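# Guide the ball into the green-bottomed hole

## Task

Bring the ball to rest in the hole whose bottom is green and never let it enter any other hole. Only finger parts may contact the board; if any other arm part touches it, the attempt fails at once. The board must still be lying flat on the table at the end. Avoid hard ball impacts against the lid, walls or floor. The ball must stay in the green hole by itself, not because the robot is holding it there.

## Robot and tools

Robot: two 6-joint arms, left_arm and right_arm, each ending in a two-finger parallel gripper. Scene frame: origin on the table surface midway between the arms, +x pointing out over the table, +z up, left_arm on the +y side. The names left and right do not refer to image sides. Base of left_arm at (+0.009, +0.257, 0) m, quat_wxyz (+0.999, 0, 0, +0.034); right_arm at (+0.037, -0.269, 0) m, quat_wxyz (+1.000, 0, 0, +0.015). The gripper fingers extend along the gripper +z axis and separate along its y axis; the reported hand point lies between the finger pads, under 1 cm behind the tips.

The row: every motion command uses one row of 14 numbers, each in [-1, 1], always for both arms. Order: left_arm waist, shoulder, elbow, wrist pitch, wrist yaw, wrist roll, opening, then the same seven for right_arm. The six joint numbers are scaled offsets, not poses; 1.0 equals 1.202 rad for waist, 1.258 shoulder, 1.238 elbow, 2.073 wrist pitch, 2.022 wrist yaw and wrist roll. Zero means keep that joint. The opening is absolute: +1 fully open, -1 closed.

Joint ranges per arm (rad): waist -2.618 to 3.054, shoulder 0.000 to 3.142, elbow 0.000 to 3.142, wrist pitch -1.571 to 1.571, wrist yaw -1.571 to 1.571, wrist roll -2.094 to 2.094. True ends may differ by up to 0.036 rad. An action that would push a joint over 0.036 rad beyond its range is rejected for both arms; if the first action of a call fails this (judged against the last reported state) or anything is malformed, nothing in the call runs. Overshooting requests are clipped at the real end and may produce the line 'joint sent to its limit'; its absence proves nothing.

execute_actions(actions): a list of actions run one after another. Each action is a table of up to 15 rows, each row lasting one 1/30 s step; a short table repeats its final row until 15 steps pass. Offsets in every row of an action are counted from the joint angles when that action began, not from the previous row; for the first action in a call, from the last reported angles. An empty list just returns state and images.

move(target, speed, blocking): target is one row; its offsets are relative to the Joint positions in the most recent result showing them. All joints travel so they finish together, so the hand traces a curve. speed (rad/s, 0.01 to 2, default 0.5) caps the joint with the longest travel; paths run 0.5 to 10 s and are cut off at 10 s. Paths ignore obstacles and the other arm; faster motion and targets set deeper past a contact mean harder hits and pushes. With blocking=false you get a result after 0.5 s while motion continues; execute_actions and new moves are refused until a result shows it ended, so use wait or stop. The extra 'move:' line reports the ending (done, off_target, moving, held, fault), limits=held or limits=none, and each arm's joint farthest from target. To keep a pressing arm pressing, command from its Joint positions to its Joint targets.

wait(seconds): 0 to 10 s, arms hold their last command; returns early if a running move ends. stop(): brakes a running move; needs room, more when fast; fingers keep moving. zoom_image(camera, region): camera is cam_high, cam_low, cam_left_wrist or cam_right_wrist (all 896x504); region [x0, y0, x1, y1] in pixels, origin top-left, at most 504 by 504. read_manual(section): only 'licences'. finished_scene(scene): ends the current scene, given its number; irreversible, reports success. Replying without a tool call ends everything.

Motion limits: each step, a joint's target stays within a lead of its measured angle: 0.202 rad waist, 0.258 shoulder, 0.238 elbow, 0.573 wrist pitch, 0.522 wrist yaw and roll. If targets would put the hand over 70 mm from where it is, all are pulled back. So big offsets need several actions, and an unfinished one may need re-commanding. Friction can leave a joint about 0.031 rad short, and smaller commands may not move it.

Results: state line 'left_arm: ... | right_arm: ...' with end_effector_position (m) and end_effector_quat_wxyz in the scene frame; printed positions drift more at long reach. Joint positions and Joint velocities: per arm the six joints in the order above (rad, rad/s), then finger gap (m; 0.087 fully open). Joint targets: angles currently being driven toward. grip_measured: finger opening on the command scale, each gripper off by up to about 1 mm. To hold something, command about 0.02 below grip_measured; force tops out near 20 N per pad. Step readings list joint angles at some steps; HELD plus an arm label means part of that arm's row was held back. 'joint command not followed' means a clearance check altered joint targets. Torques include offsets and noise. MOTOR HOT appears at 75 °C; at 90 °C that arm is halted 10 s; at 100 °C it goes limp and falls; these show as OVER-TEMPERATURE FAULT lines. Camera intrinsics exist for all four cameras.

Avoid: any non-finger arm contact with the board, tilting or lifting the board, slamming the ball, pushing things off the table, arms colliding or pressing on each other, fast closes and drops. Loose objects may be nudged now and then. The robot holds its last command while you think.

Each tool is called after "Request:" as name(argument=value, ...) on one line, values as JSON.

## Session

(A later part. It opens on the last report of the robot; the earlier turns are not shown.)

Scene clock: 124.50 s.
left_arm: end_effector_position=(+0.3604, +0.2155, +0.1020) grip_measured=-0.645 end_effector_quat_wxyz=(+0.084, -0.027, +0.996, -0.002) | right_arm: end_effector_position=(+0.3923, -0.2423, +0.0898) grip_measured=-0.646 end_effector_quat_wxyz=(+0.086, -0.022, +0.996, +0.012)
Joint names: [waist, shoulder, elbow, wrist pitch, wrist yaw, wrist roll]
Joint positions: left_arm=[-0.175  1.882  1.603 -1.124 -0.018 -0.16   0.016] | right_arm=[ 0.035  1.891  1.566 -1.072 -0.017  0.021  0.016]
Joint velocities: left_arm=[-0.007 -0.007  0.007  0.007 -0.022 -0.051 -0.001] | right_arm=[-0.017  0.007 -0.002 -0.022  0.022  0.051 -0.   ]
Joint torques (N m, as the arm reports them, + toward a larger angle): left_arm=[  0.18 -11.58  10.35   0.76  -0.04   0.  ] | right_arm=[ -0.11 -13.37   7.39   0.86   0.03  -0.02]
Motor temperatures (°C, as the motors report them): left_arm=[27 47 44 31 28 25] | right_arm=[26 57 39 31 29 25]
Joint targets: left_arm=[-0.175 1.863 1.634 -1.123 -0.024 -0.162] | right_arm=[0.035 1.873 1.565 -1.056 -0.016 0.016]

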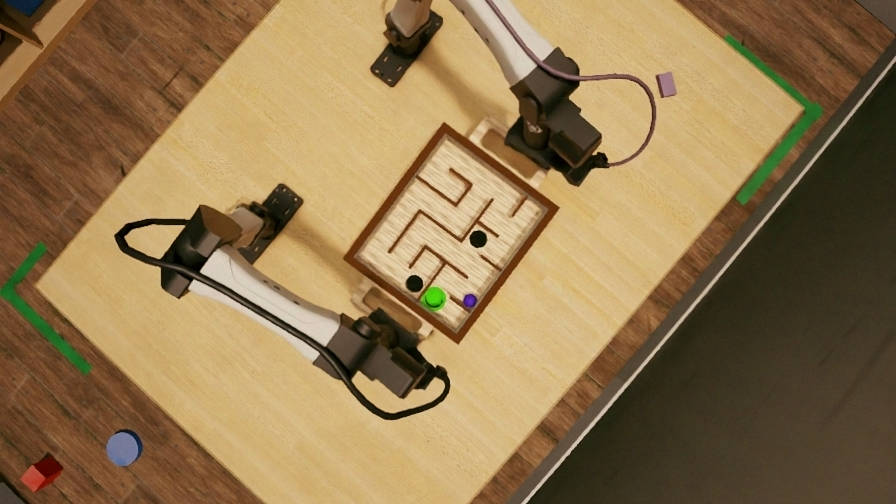

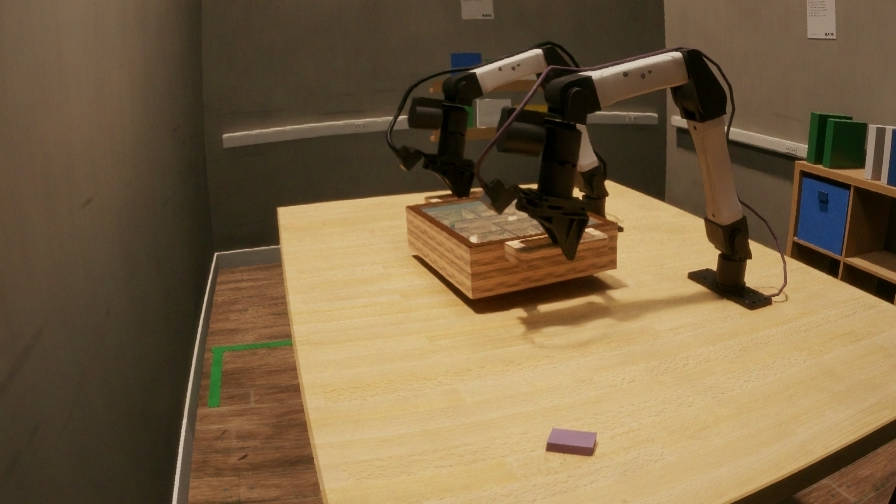

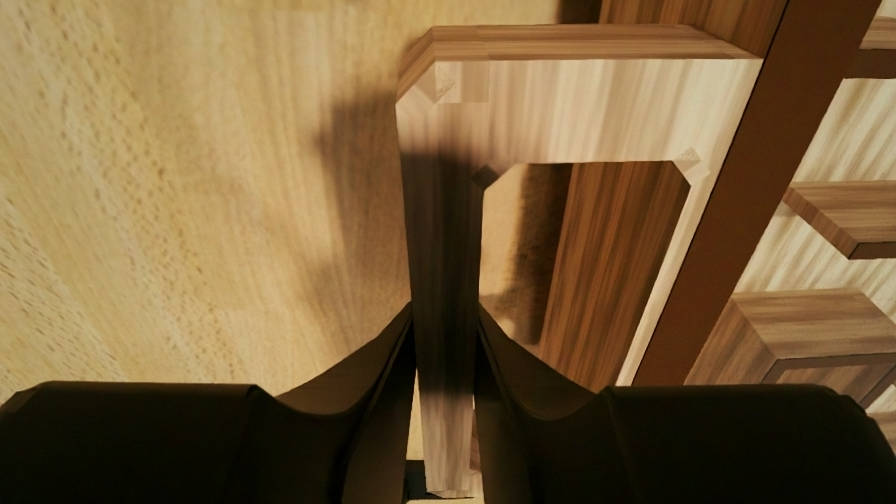

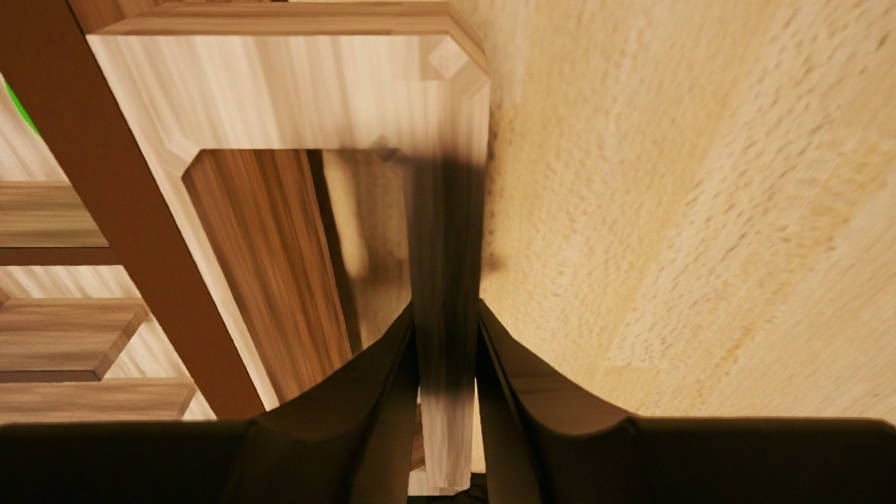

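Request:
execute_actions(actions=[[[0,-0.015,0.025,0.01,0,0,-0.8,0,-0.015,0.005,0.01,0,0,-0.8],[0,-0.015,0.025,0.015,0,0,-0.8,0,-0.015,0.005,0.015,0,0,-0.8],[0,-0.015,0.025,0.02,0,0,-0.8,0,-0.015,0.005,0.02,0,0,-0.8],[0,-0.015,0.025,0.024,0,0,-0.8,0,-0.015,0.005,0.024,0,0,-0.8],[0,-0.015,0.025,0.028,0,0,-0.8,0,-0.015,0.005,0.028,0,0,-0.8],[0,-0.015,0.025,0.032,0,0,-0.8,0,-0.015,0.005,0.032,0,0,-0.8],[0,-0.015,0.025,0.036,0,0,-0.8,0,-0.015,0.005,0.036,0,0,-0.8]]])

Request:
wait(seconds=3)

Scene clock: 132.77 s.
left_arm: end_effector_position=(+0.3732, +0.2157, +0.1024) grip_measured=-0.645 end_effector_quat_wxyz=(+0.109, -0.027, +0.994, -0.001) | right_arm: end_effector_position=(+0.4052, -0.2418, +0.0902) grip_measured=-0.646 end_effector_quat_wxyz=(+0.112, -0.022, +0.993, +0.012)
Joint names: [waist, shoulder, elbow, wrist pitch, wrist yaw, wrist roll]
Joint positions: left_arm=[-0.175  1.882  1.603 -1.074 -0.027 -0.16   0.016] | right_arm=[ 0.035  1.891  1.566 -1.021 -0.015  0.021  0.016]
Joint velocities: left_arm=[-0.002  0.007  0.007  0.066 -0.007 -0.037  0.001] | right_arm=[ 0.012 -0.007 -0.002 -0.007 -0.007  0.066  0.   ]
Joint torques (N m, as the arm reports them, + toward a larger angle): left_arm=[  0.19 -11.66  10.49   1.07   0.13   0.02] | right_arm=[ -0.02 -13.73   8.19   1.06  -0.01   0.06]
Motor temperatures (°C, as the motors report them): left_arm=[27 47 44 31 28 25] | right_arm=[26 57 38 31 29 25]
Joint targets: left_arm=[-0.175 1.863 1.634 -1.049 -0.018 -0.160] | right_arm=[0.035 1.873 1.573 -0.997 -0.017 0.021]
Step readings (joint positions):
0: left_arm=[-0.175 1.882 1.603 -1.124 -0.018 -0.160] | right_arm=[0.035 1.891 1.566 -1.072 -0.017 0.021]
1: left_arm=[-0.175 1.882 1.603 -1.123 -0.018 -0.160] | right_arm=[0.035 1.891 1.566 -1.072 -0.017 0.021]
2: left_arm=[-0.175 1.882 1.603 -1.122 -0.018 -0.160] | right_arm=[0.035 1.891 1.566 -1.071 -0.017 0.021]
4: left_arm=[-0.175 1.882 1.603 -1.116 -0.018 -0.160] | right_arm=[0.035 1.891 1.566 -1.065 -0.017 0.021]
8: left_arm=[-0.175 1.882 1.603 -1.094 -0.023 -0.160] | right_arm=[0.035 1.891 1.566 -1.041 -0.016 0.021]
15: Joint positions above

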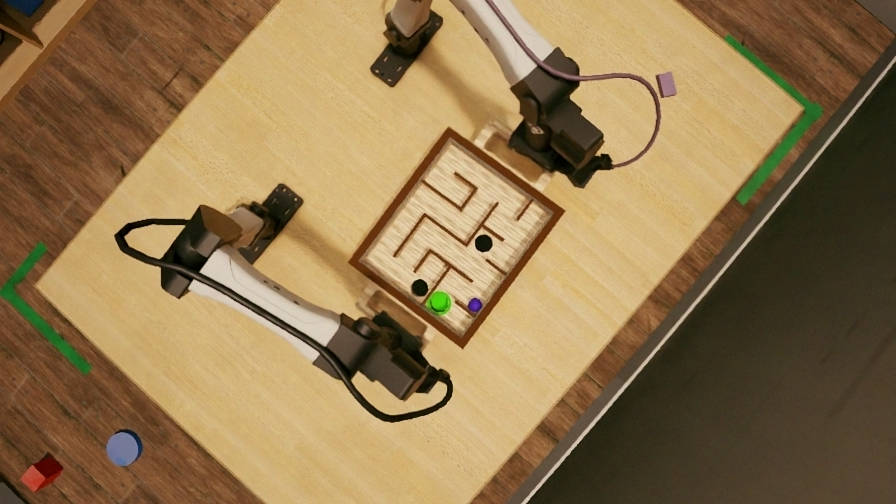

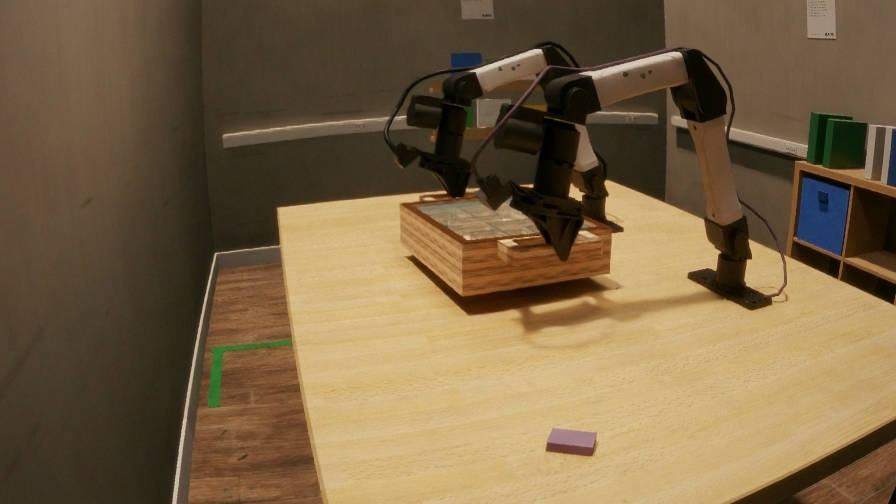

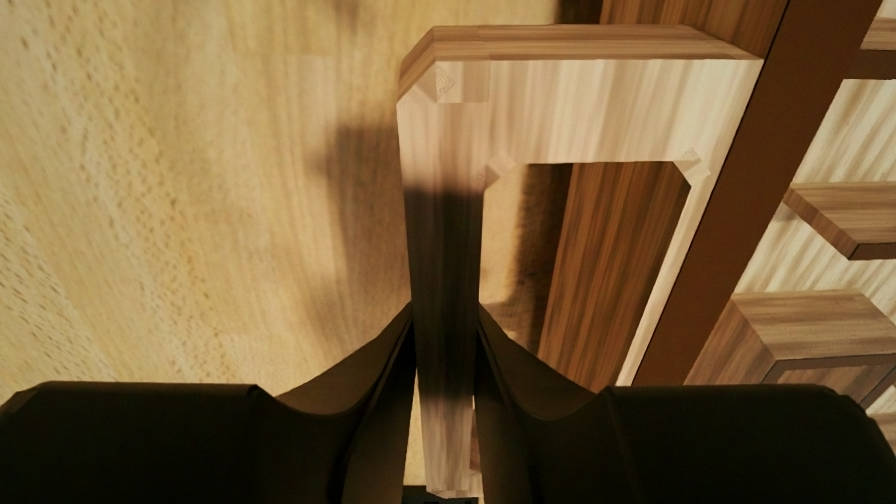

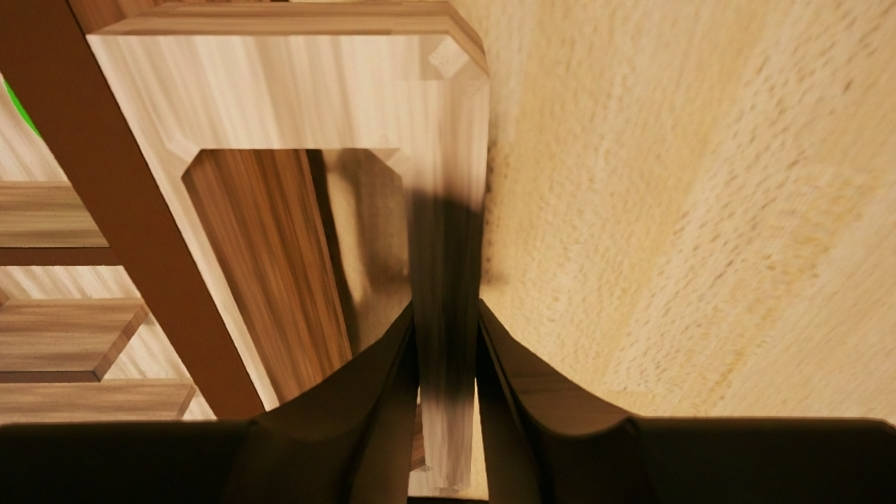

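Scene clock: 135.77 s.
left_arm: end_effector_position=(+0.3733, +0.2158, +0.1024) grip_measured=-0.645 end_effector_quat_wxyz=(+0.110, -0.027, +0.994, -0.001) | right_arm: end_effector_position=(+0.4054, -0.2418, +0.0902) grip_measured=-0.646 end_effector_quat_wxyz=(+0.112, -0.022, +0.993, +0.012)
Joint names: [waist, shoulder, elbow, wrist pitch, wrist yaw, wrist roll]
Joint positions: left_arm=[-0.175  1.882  1.603 -1.074 -0.027 -0.159  0.016] | right_arm=[ 0.035  1.891  1.566 -1.02  -0.015  0.021  0.016]
Joint velocities: left_arm=[ 0.007  0.012  0.017  0.022 -0.007 -0.007 -0.   ] | right_arm=[ 0.002 -0.007  0.007 -0.037 -0.022 -0.007  0.   ]
Joint torques (N m, as the arm reports them, + toward a larger angle): left_arm=[  0.18 -11.66  10.45   1.11   0.12   0.01] | right_arm=[ -0.17 -13.62   8.05   1.09  -0.02   0.01]
Motor temperatures (°C, as the motors report them): left_arm=[27 47 44 31 28 25] | right_arm=[26 58 38 31 29 25]
Joint targets: left_arm=[-0.175 1.863 1.634 -1.050 -0.018 -0.160] | right_arm=[0.035 1.873 1.573 -0.997 -0.017 0.021]
wait: 3.00 s; at rest by 0.17 s

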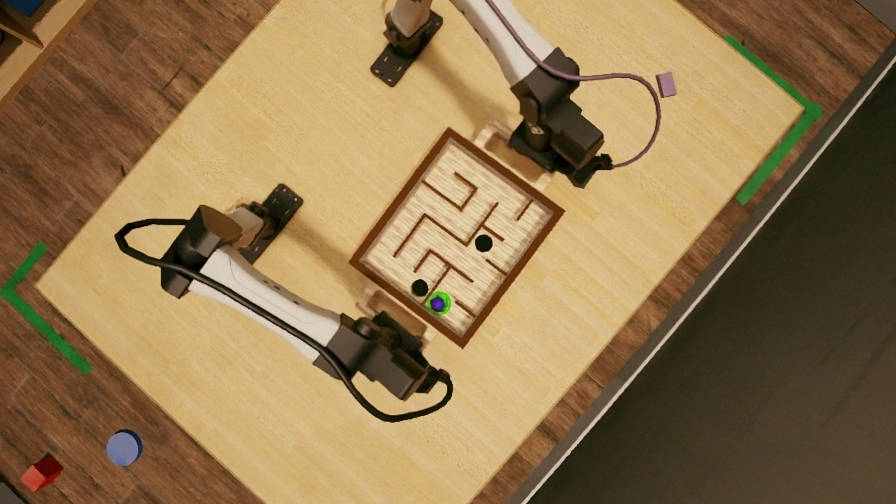

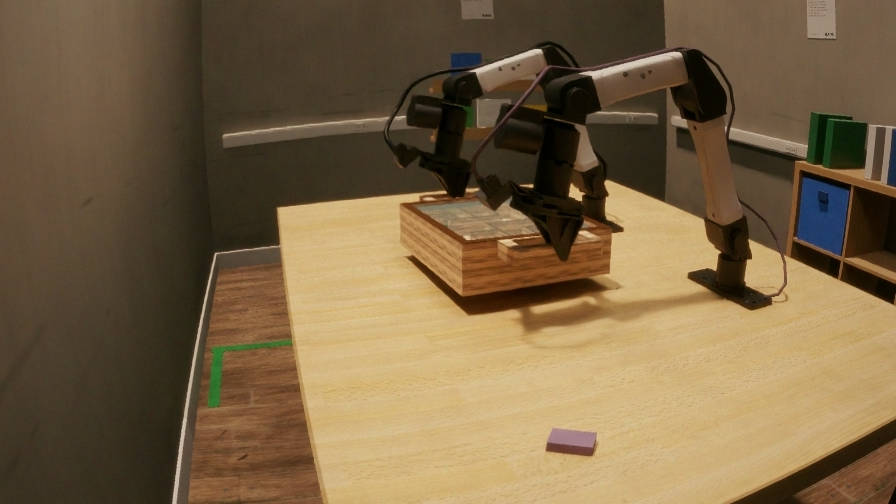

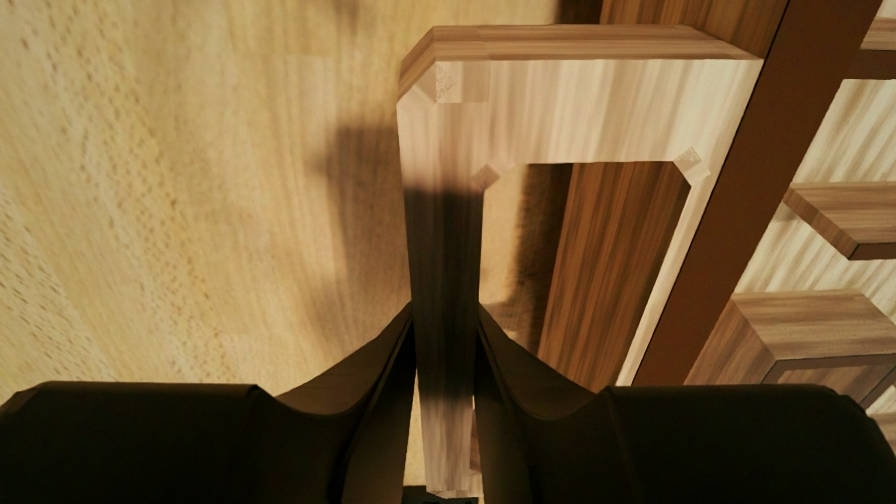

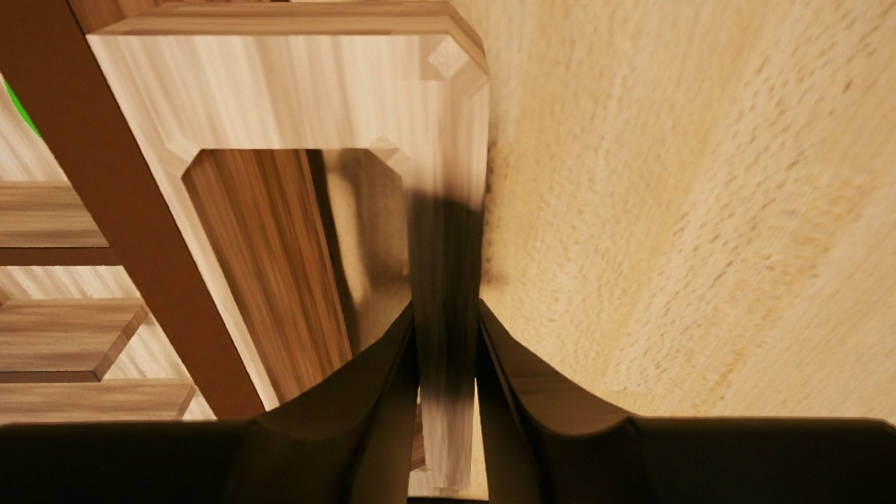

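Request:
move(target=[0,-0.015,-0.123,0.067,0.014,0,-0.8,0,-0.015,-0.087,0.04,0.012,0,-0.8], speed=0.12)

Scene clock: 140.27 s.
left_arm: end_effector_position=(+0.3629, +0.2127, +0.0684) grip_measured=-0.647 end_effector_quat_wxyz=(+0.094, -0.025, +0.995, -0.011) | right_arm: end_effector_position=(+0.3935, -0.2452, +0.0664) grip_measured=-0.646 end_effector_quat_wxyz=(+0.095, -0.023, +0.995, +0.004)
Joint names: [waist, shoulder, elbow, wrist pitch, wrist yaw, wrist roll]
Joint positions: left_arm=[-0.175  1.884  1.471 -0.967 -0.003 -0.159  0.015] | right_arm=[ 0.035  1.891  1.473 -0.962 -0.001  0.018  0.016]
Joint velocities: left_arm=[-0.012 -0.017 -0.017  0.037  0.051 -0.051  0.001] | right_arm=[-0.012  0.002 -0.002 -0.022 -0.022  0.007 -0.   ]
Joint torques (N m, as the arm reports them, + toward a larger angle): left_arm=[  0.19 -11.76   6.15   1.16   0.08   0.02] | right_arm=[ -0.28 -13.63   6.19   1.01   0.13   0.05]
Motor temperatures (°C, as the motors report them): left_arm=[27 48 44 31 28 25] | right_arm=[26 58 38 31 29 25]
Joint targets: left_arm=[-0.175 1.863 1.451 -0.935 0.001 -0.159] | right_arm=[0.035 1.873 1.459 -0.937 0.009 0.022]
move: off_target (left_arm, right_arm); limits=none; left_arm: farthest joint: the wrist pitch, 0.032 radians from its target (0.139 radians at the start); right_arm: farthest joint: the wrist pitch, 0.025 radians from its target (0.083 radians at the start)

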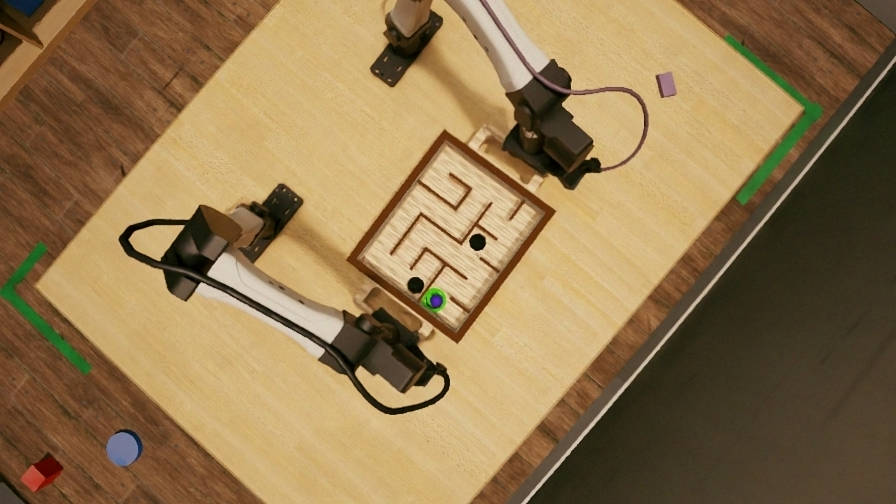

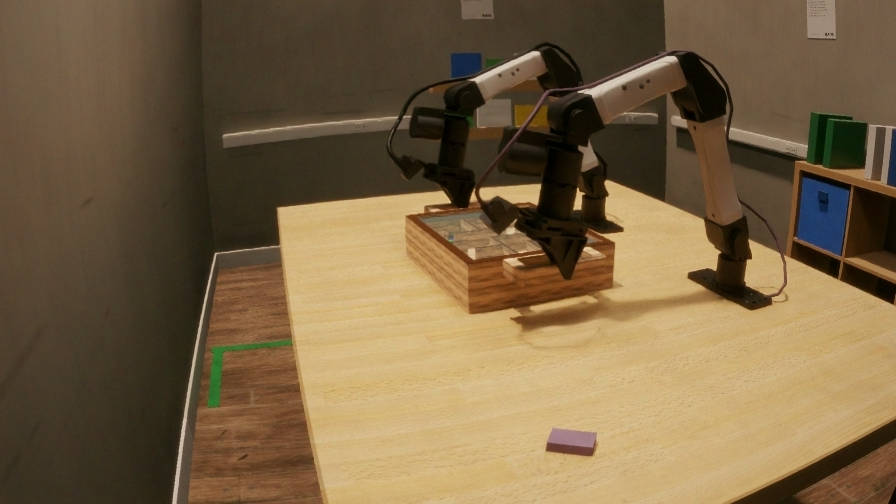

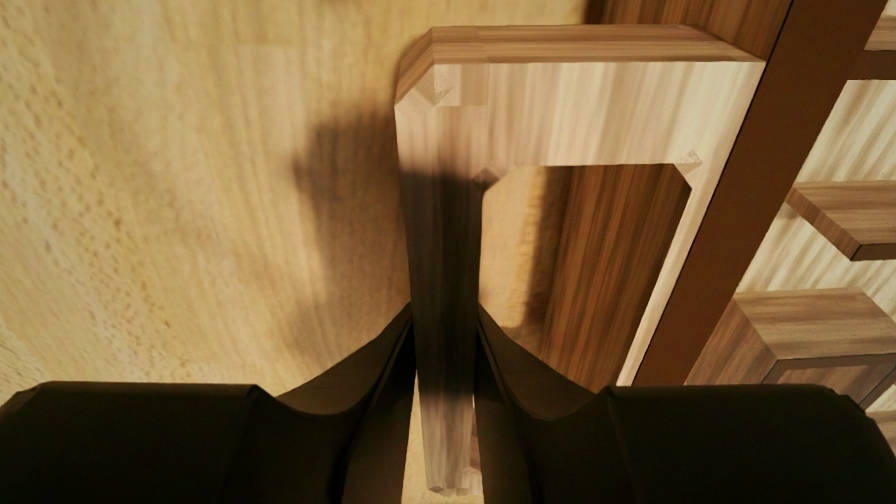

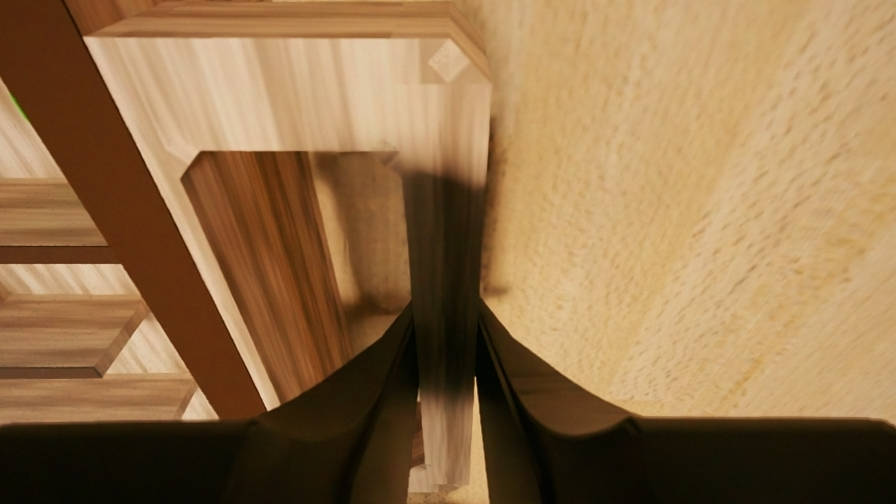

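Request:
move(target=[0,0,0.16,-0.09,0,0,-0.1,0,0,0.16,-0.09,0,0,-0.1], speed=0.3)

Request:
finished_scene(scene=2)

Scene clock: 146.50 s.
left_arm: end_effector_position=(+0.3681, +0.2121, +0.1126) grip_measured=-0.100 end_effector_quat_wxyz=(+0.097, -0.025, +0.995, -0.012) | right_arm: end_effector_position=(+0.4016, -0.2447, +0.1128) grip_measured=-0.100 end_effector_quat_wxyz=(+0.103, -0.023, +0.994, +0.005)
Joint names: [waist, shoulder, elbow, wrist pitch, wrist yaw, wrist roll]
Joint positions: left_arm=[-0.175  1.884  1.647 -1.137 -0.003 -0.159  0.039] | right_arm=[ 0.035  1.891  1.657 -1.13  -0.001  0.018  0.039]
Joint velocities: left_arm=[-0.017 -0.022 -0.012  0.037 -0.066 -0.051 -0.001] | right_arm=[-0.012 -0.007 -0.012 -0.007 -0.051  0.066  0.001]
Joint torques (N m, as the arm reports them, + toward a larger angle): left_arm=[  0.2  -10.11   9.71   0.64   0.04   0.02] | right_arm=[ -0.34 -11.8    8.54   0.61   0.     0.03]
Motor temperatures (°C, as the motors report them): left_arm=[27 48 44 32 28 25] | right_arm=[26 58 38 31 29 25]
Joint targets: left_arm=[-0.175 1.884 1.669 -1.154 -0.003 -0.159] | right_arm=[0.035 1.891 1.671 -1.149 -0.001 0.018]
move: off_target (left_arm); limits=none; left_arm: farthest joint: the elbow, 0.022 radians from its target (0.198 radians at the start); right_arm: farthest joint: the wrist pitch, 0.019 radians from its target (0.186 radians at the start)

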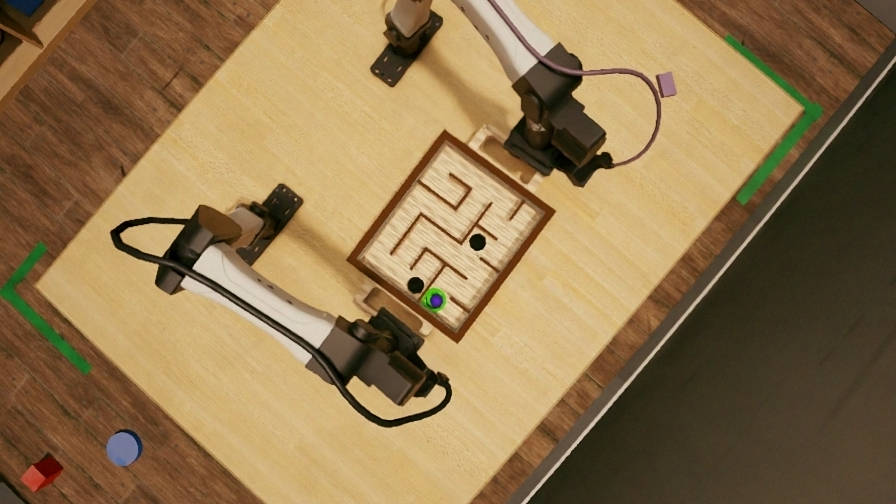

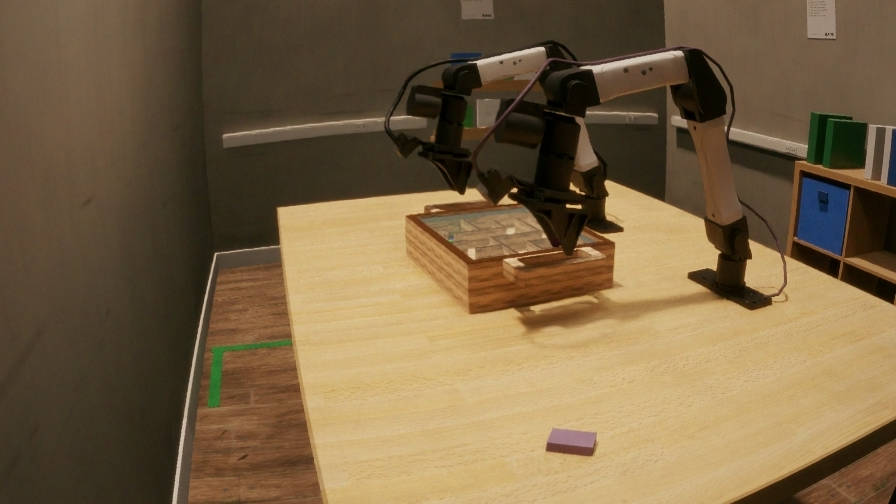

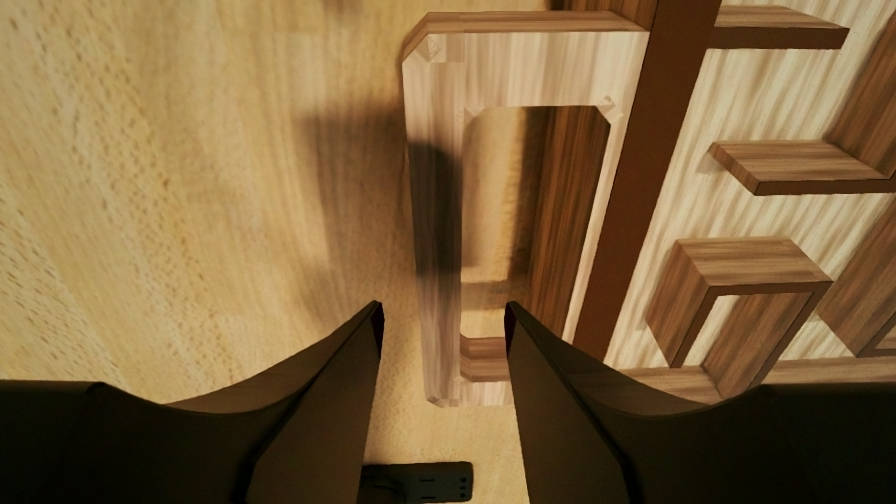

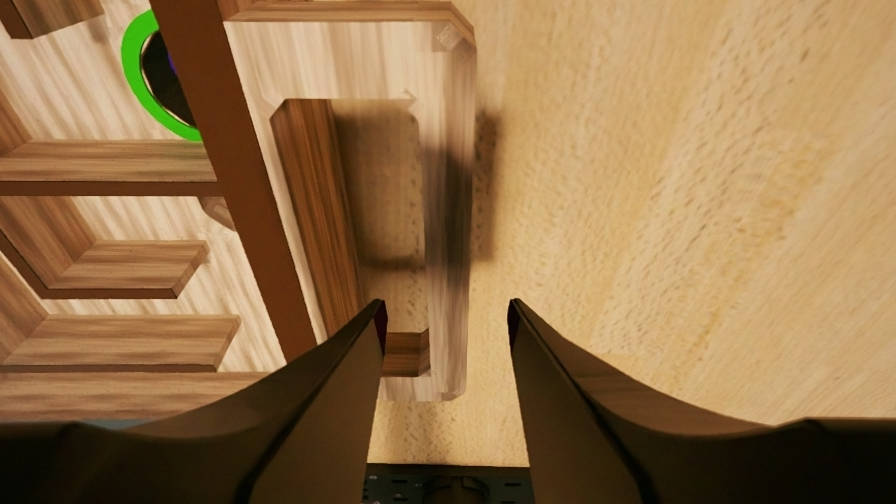

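The scene is finished: the task was done.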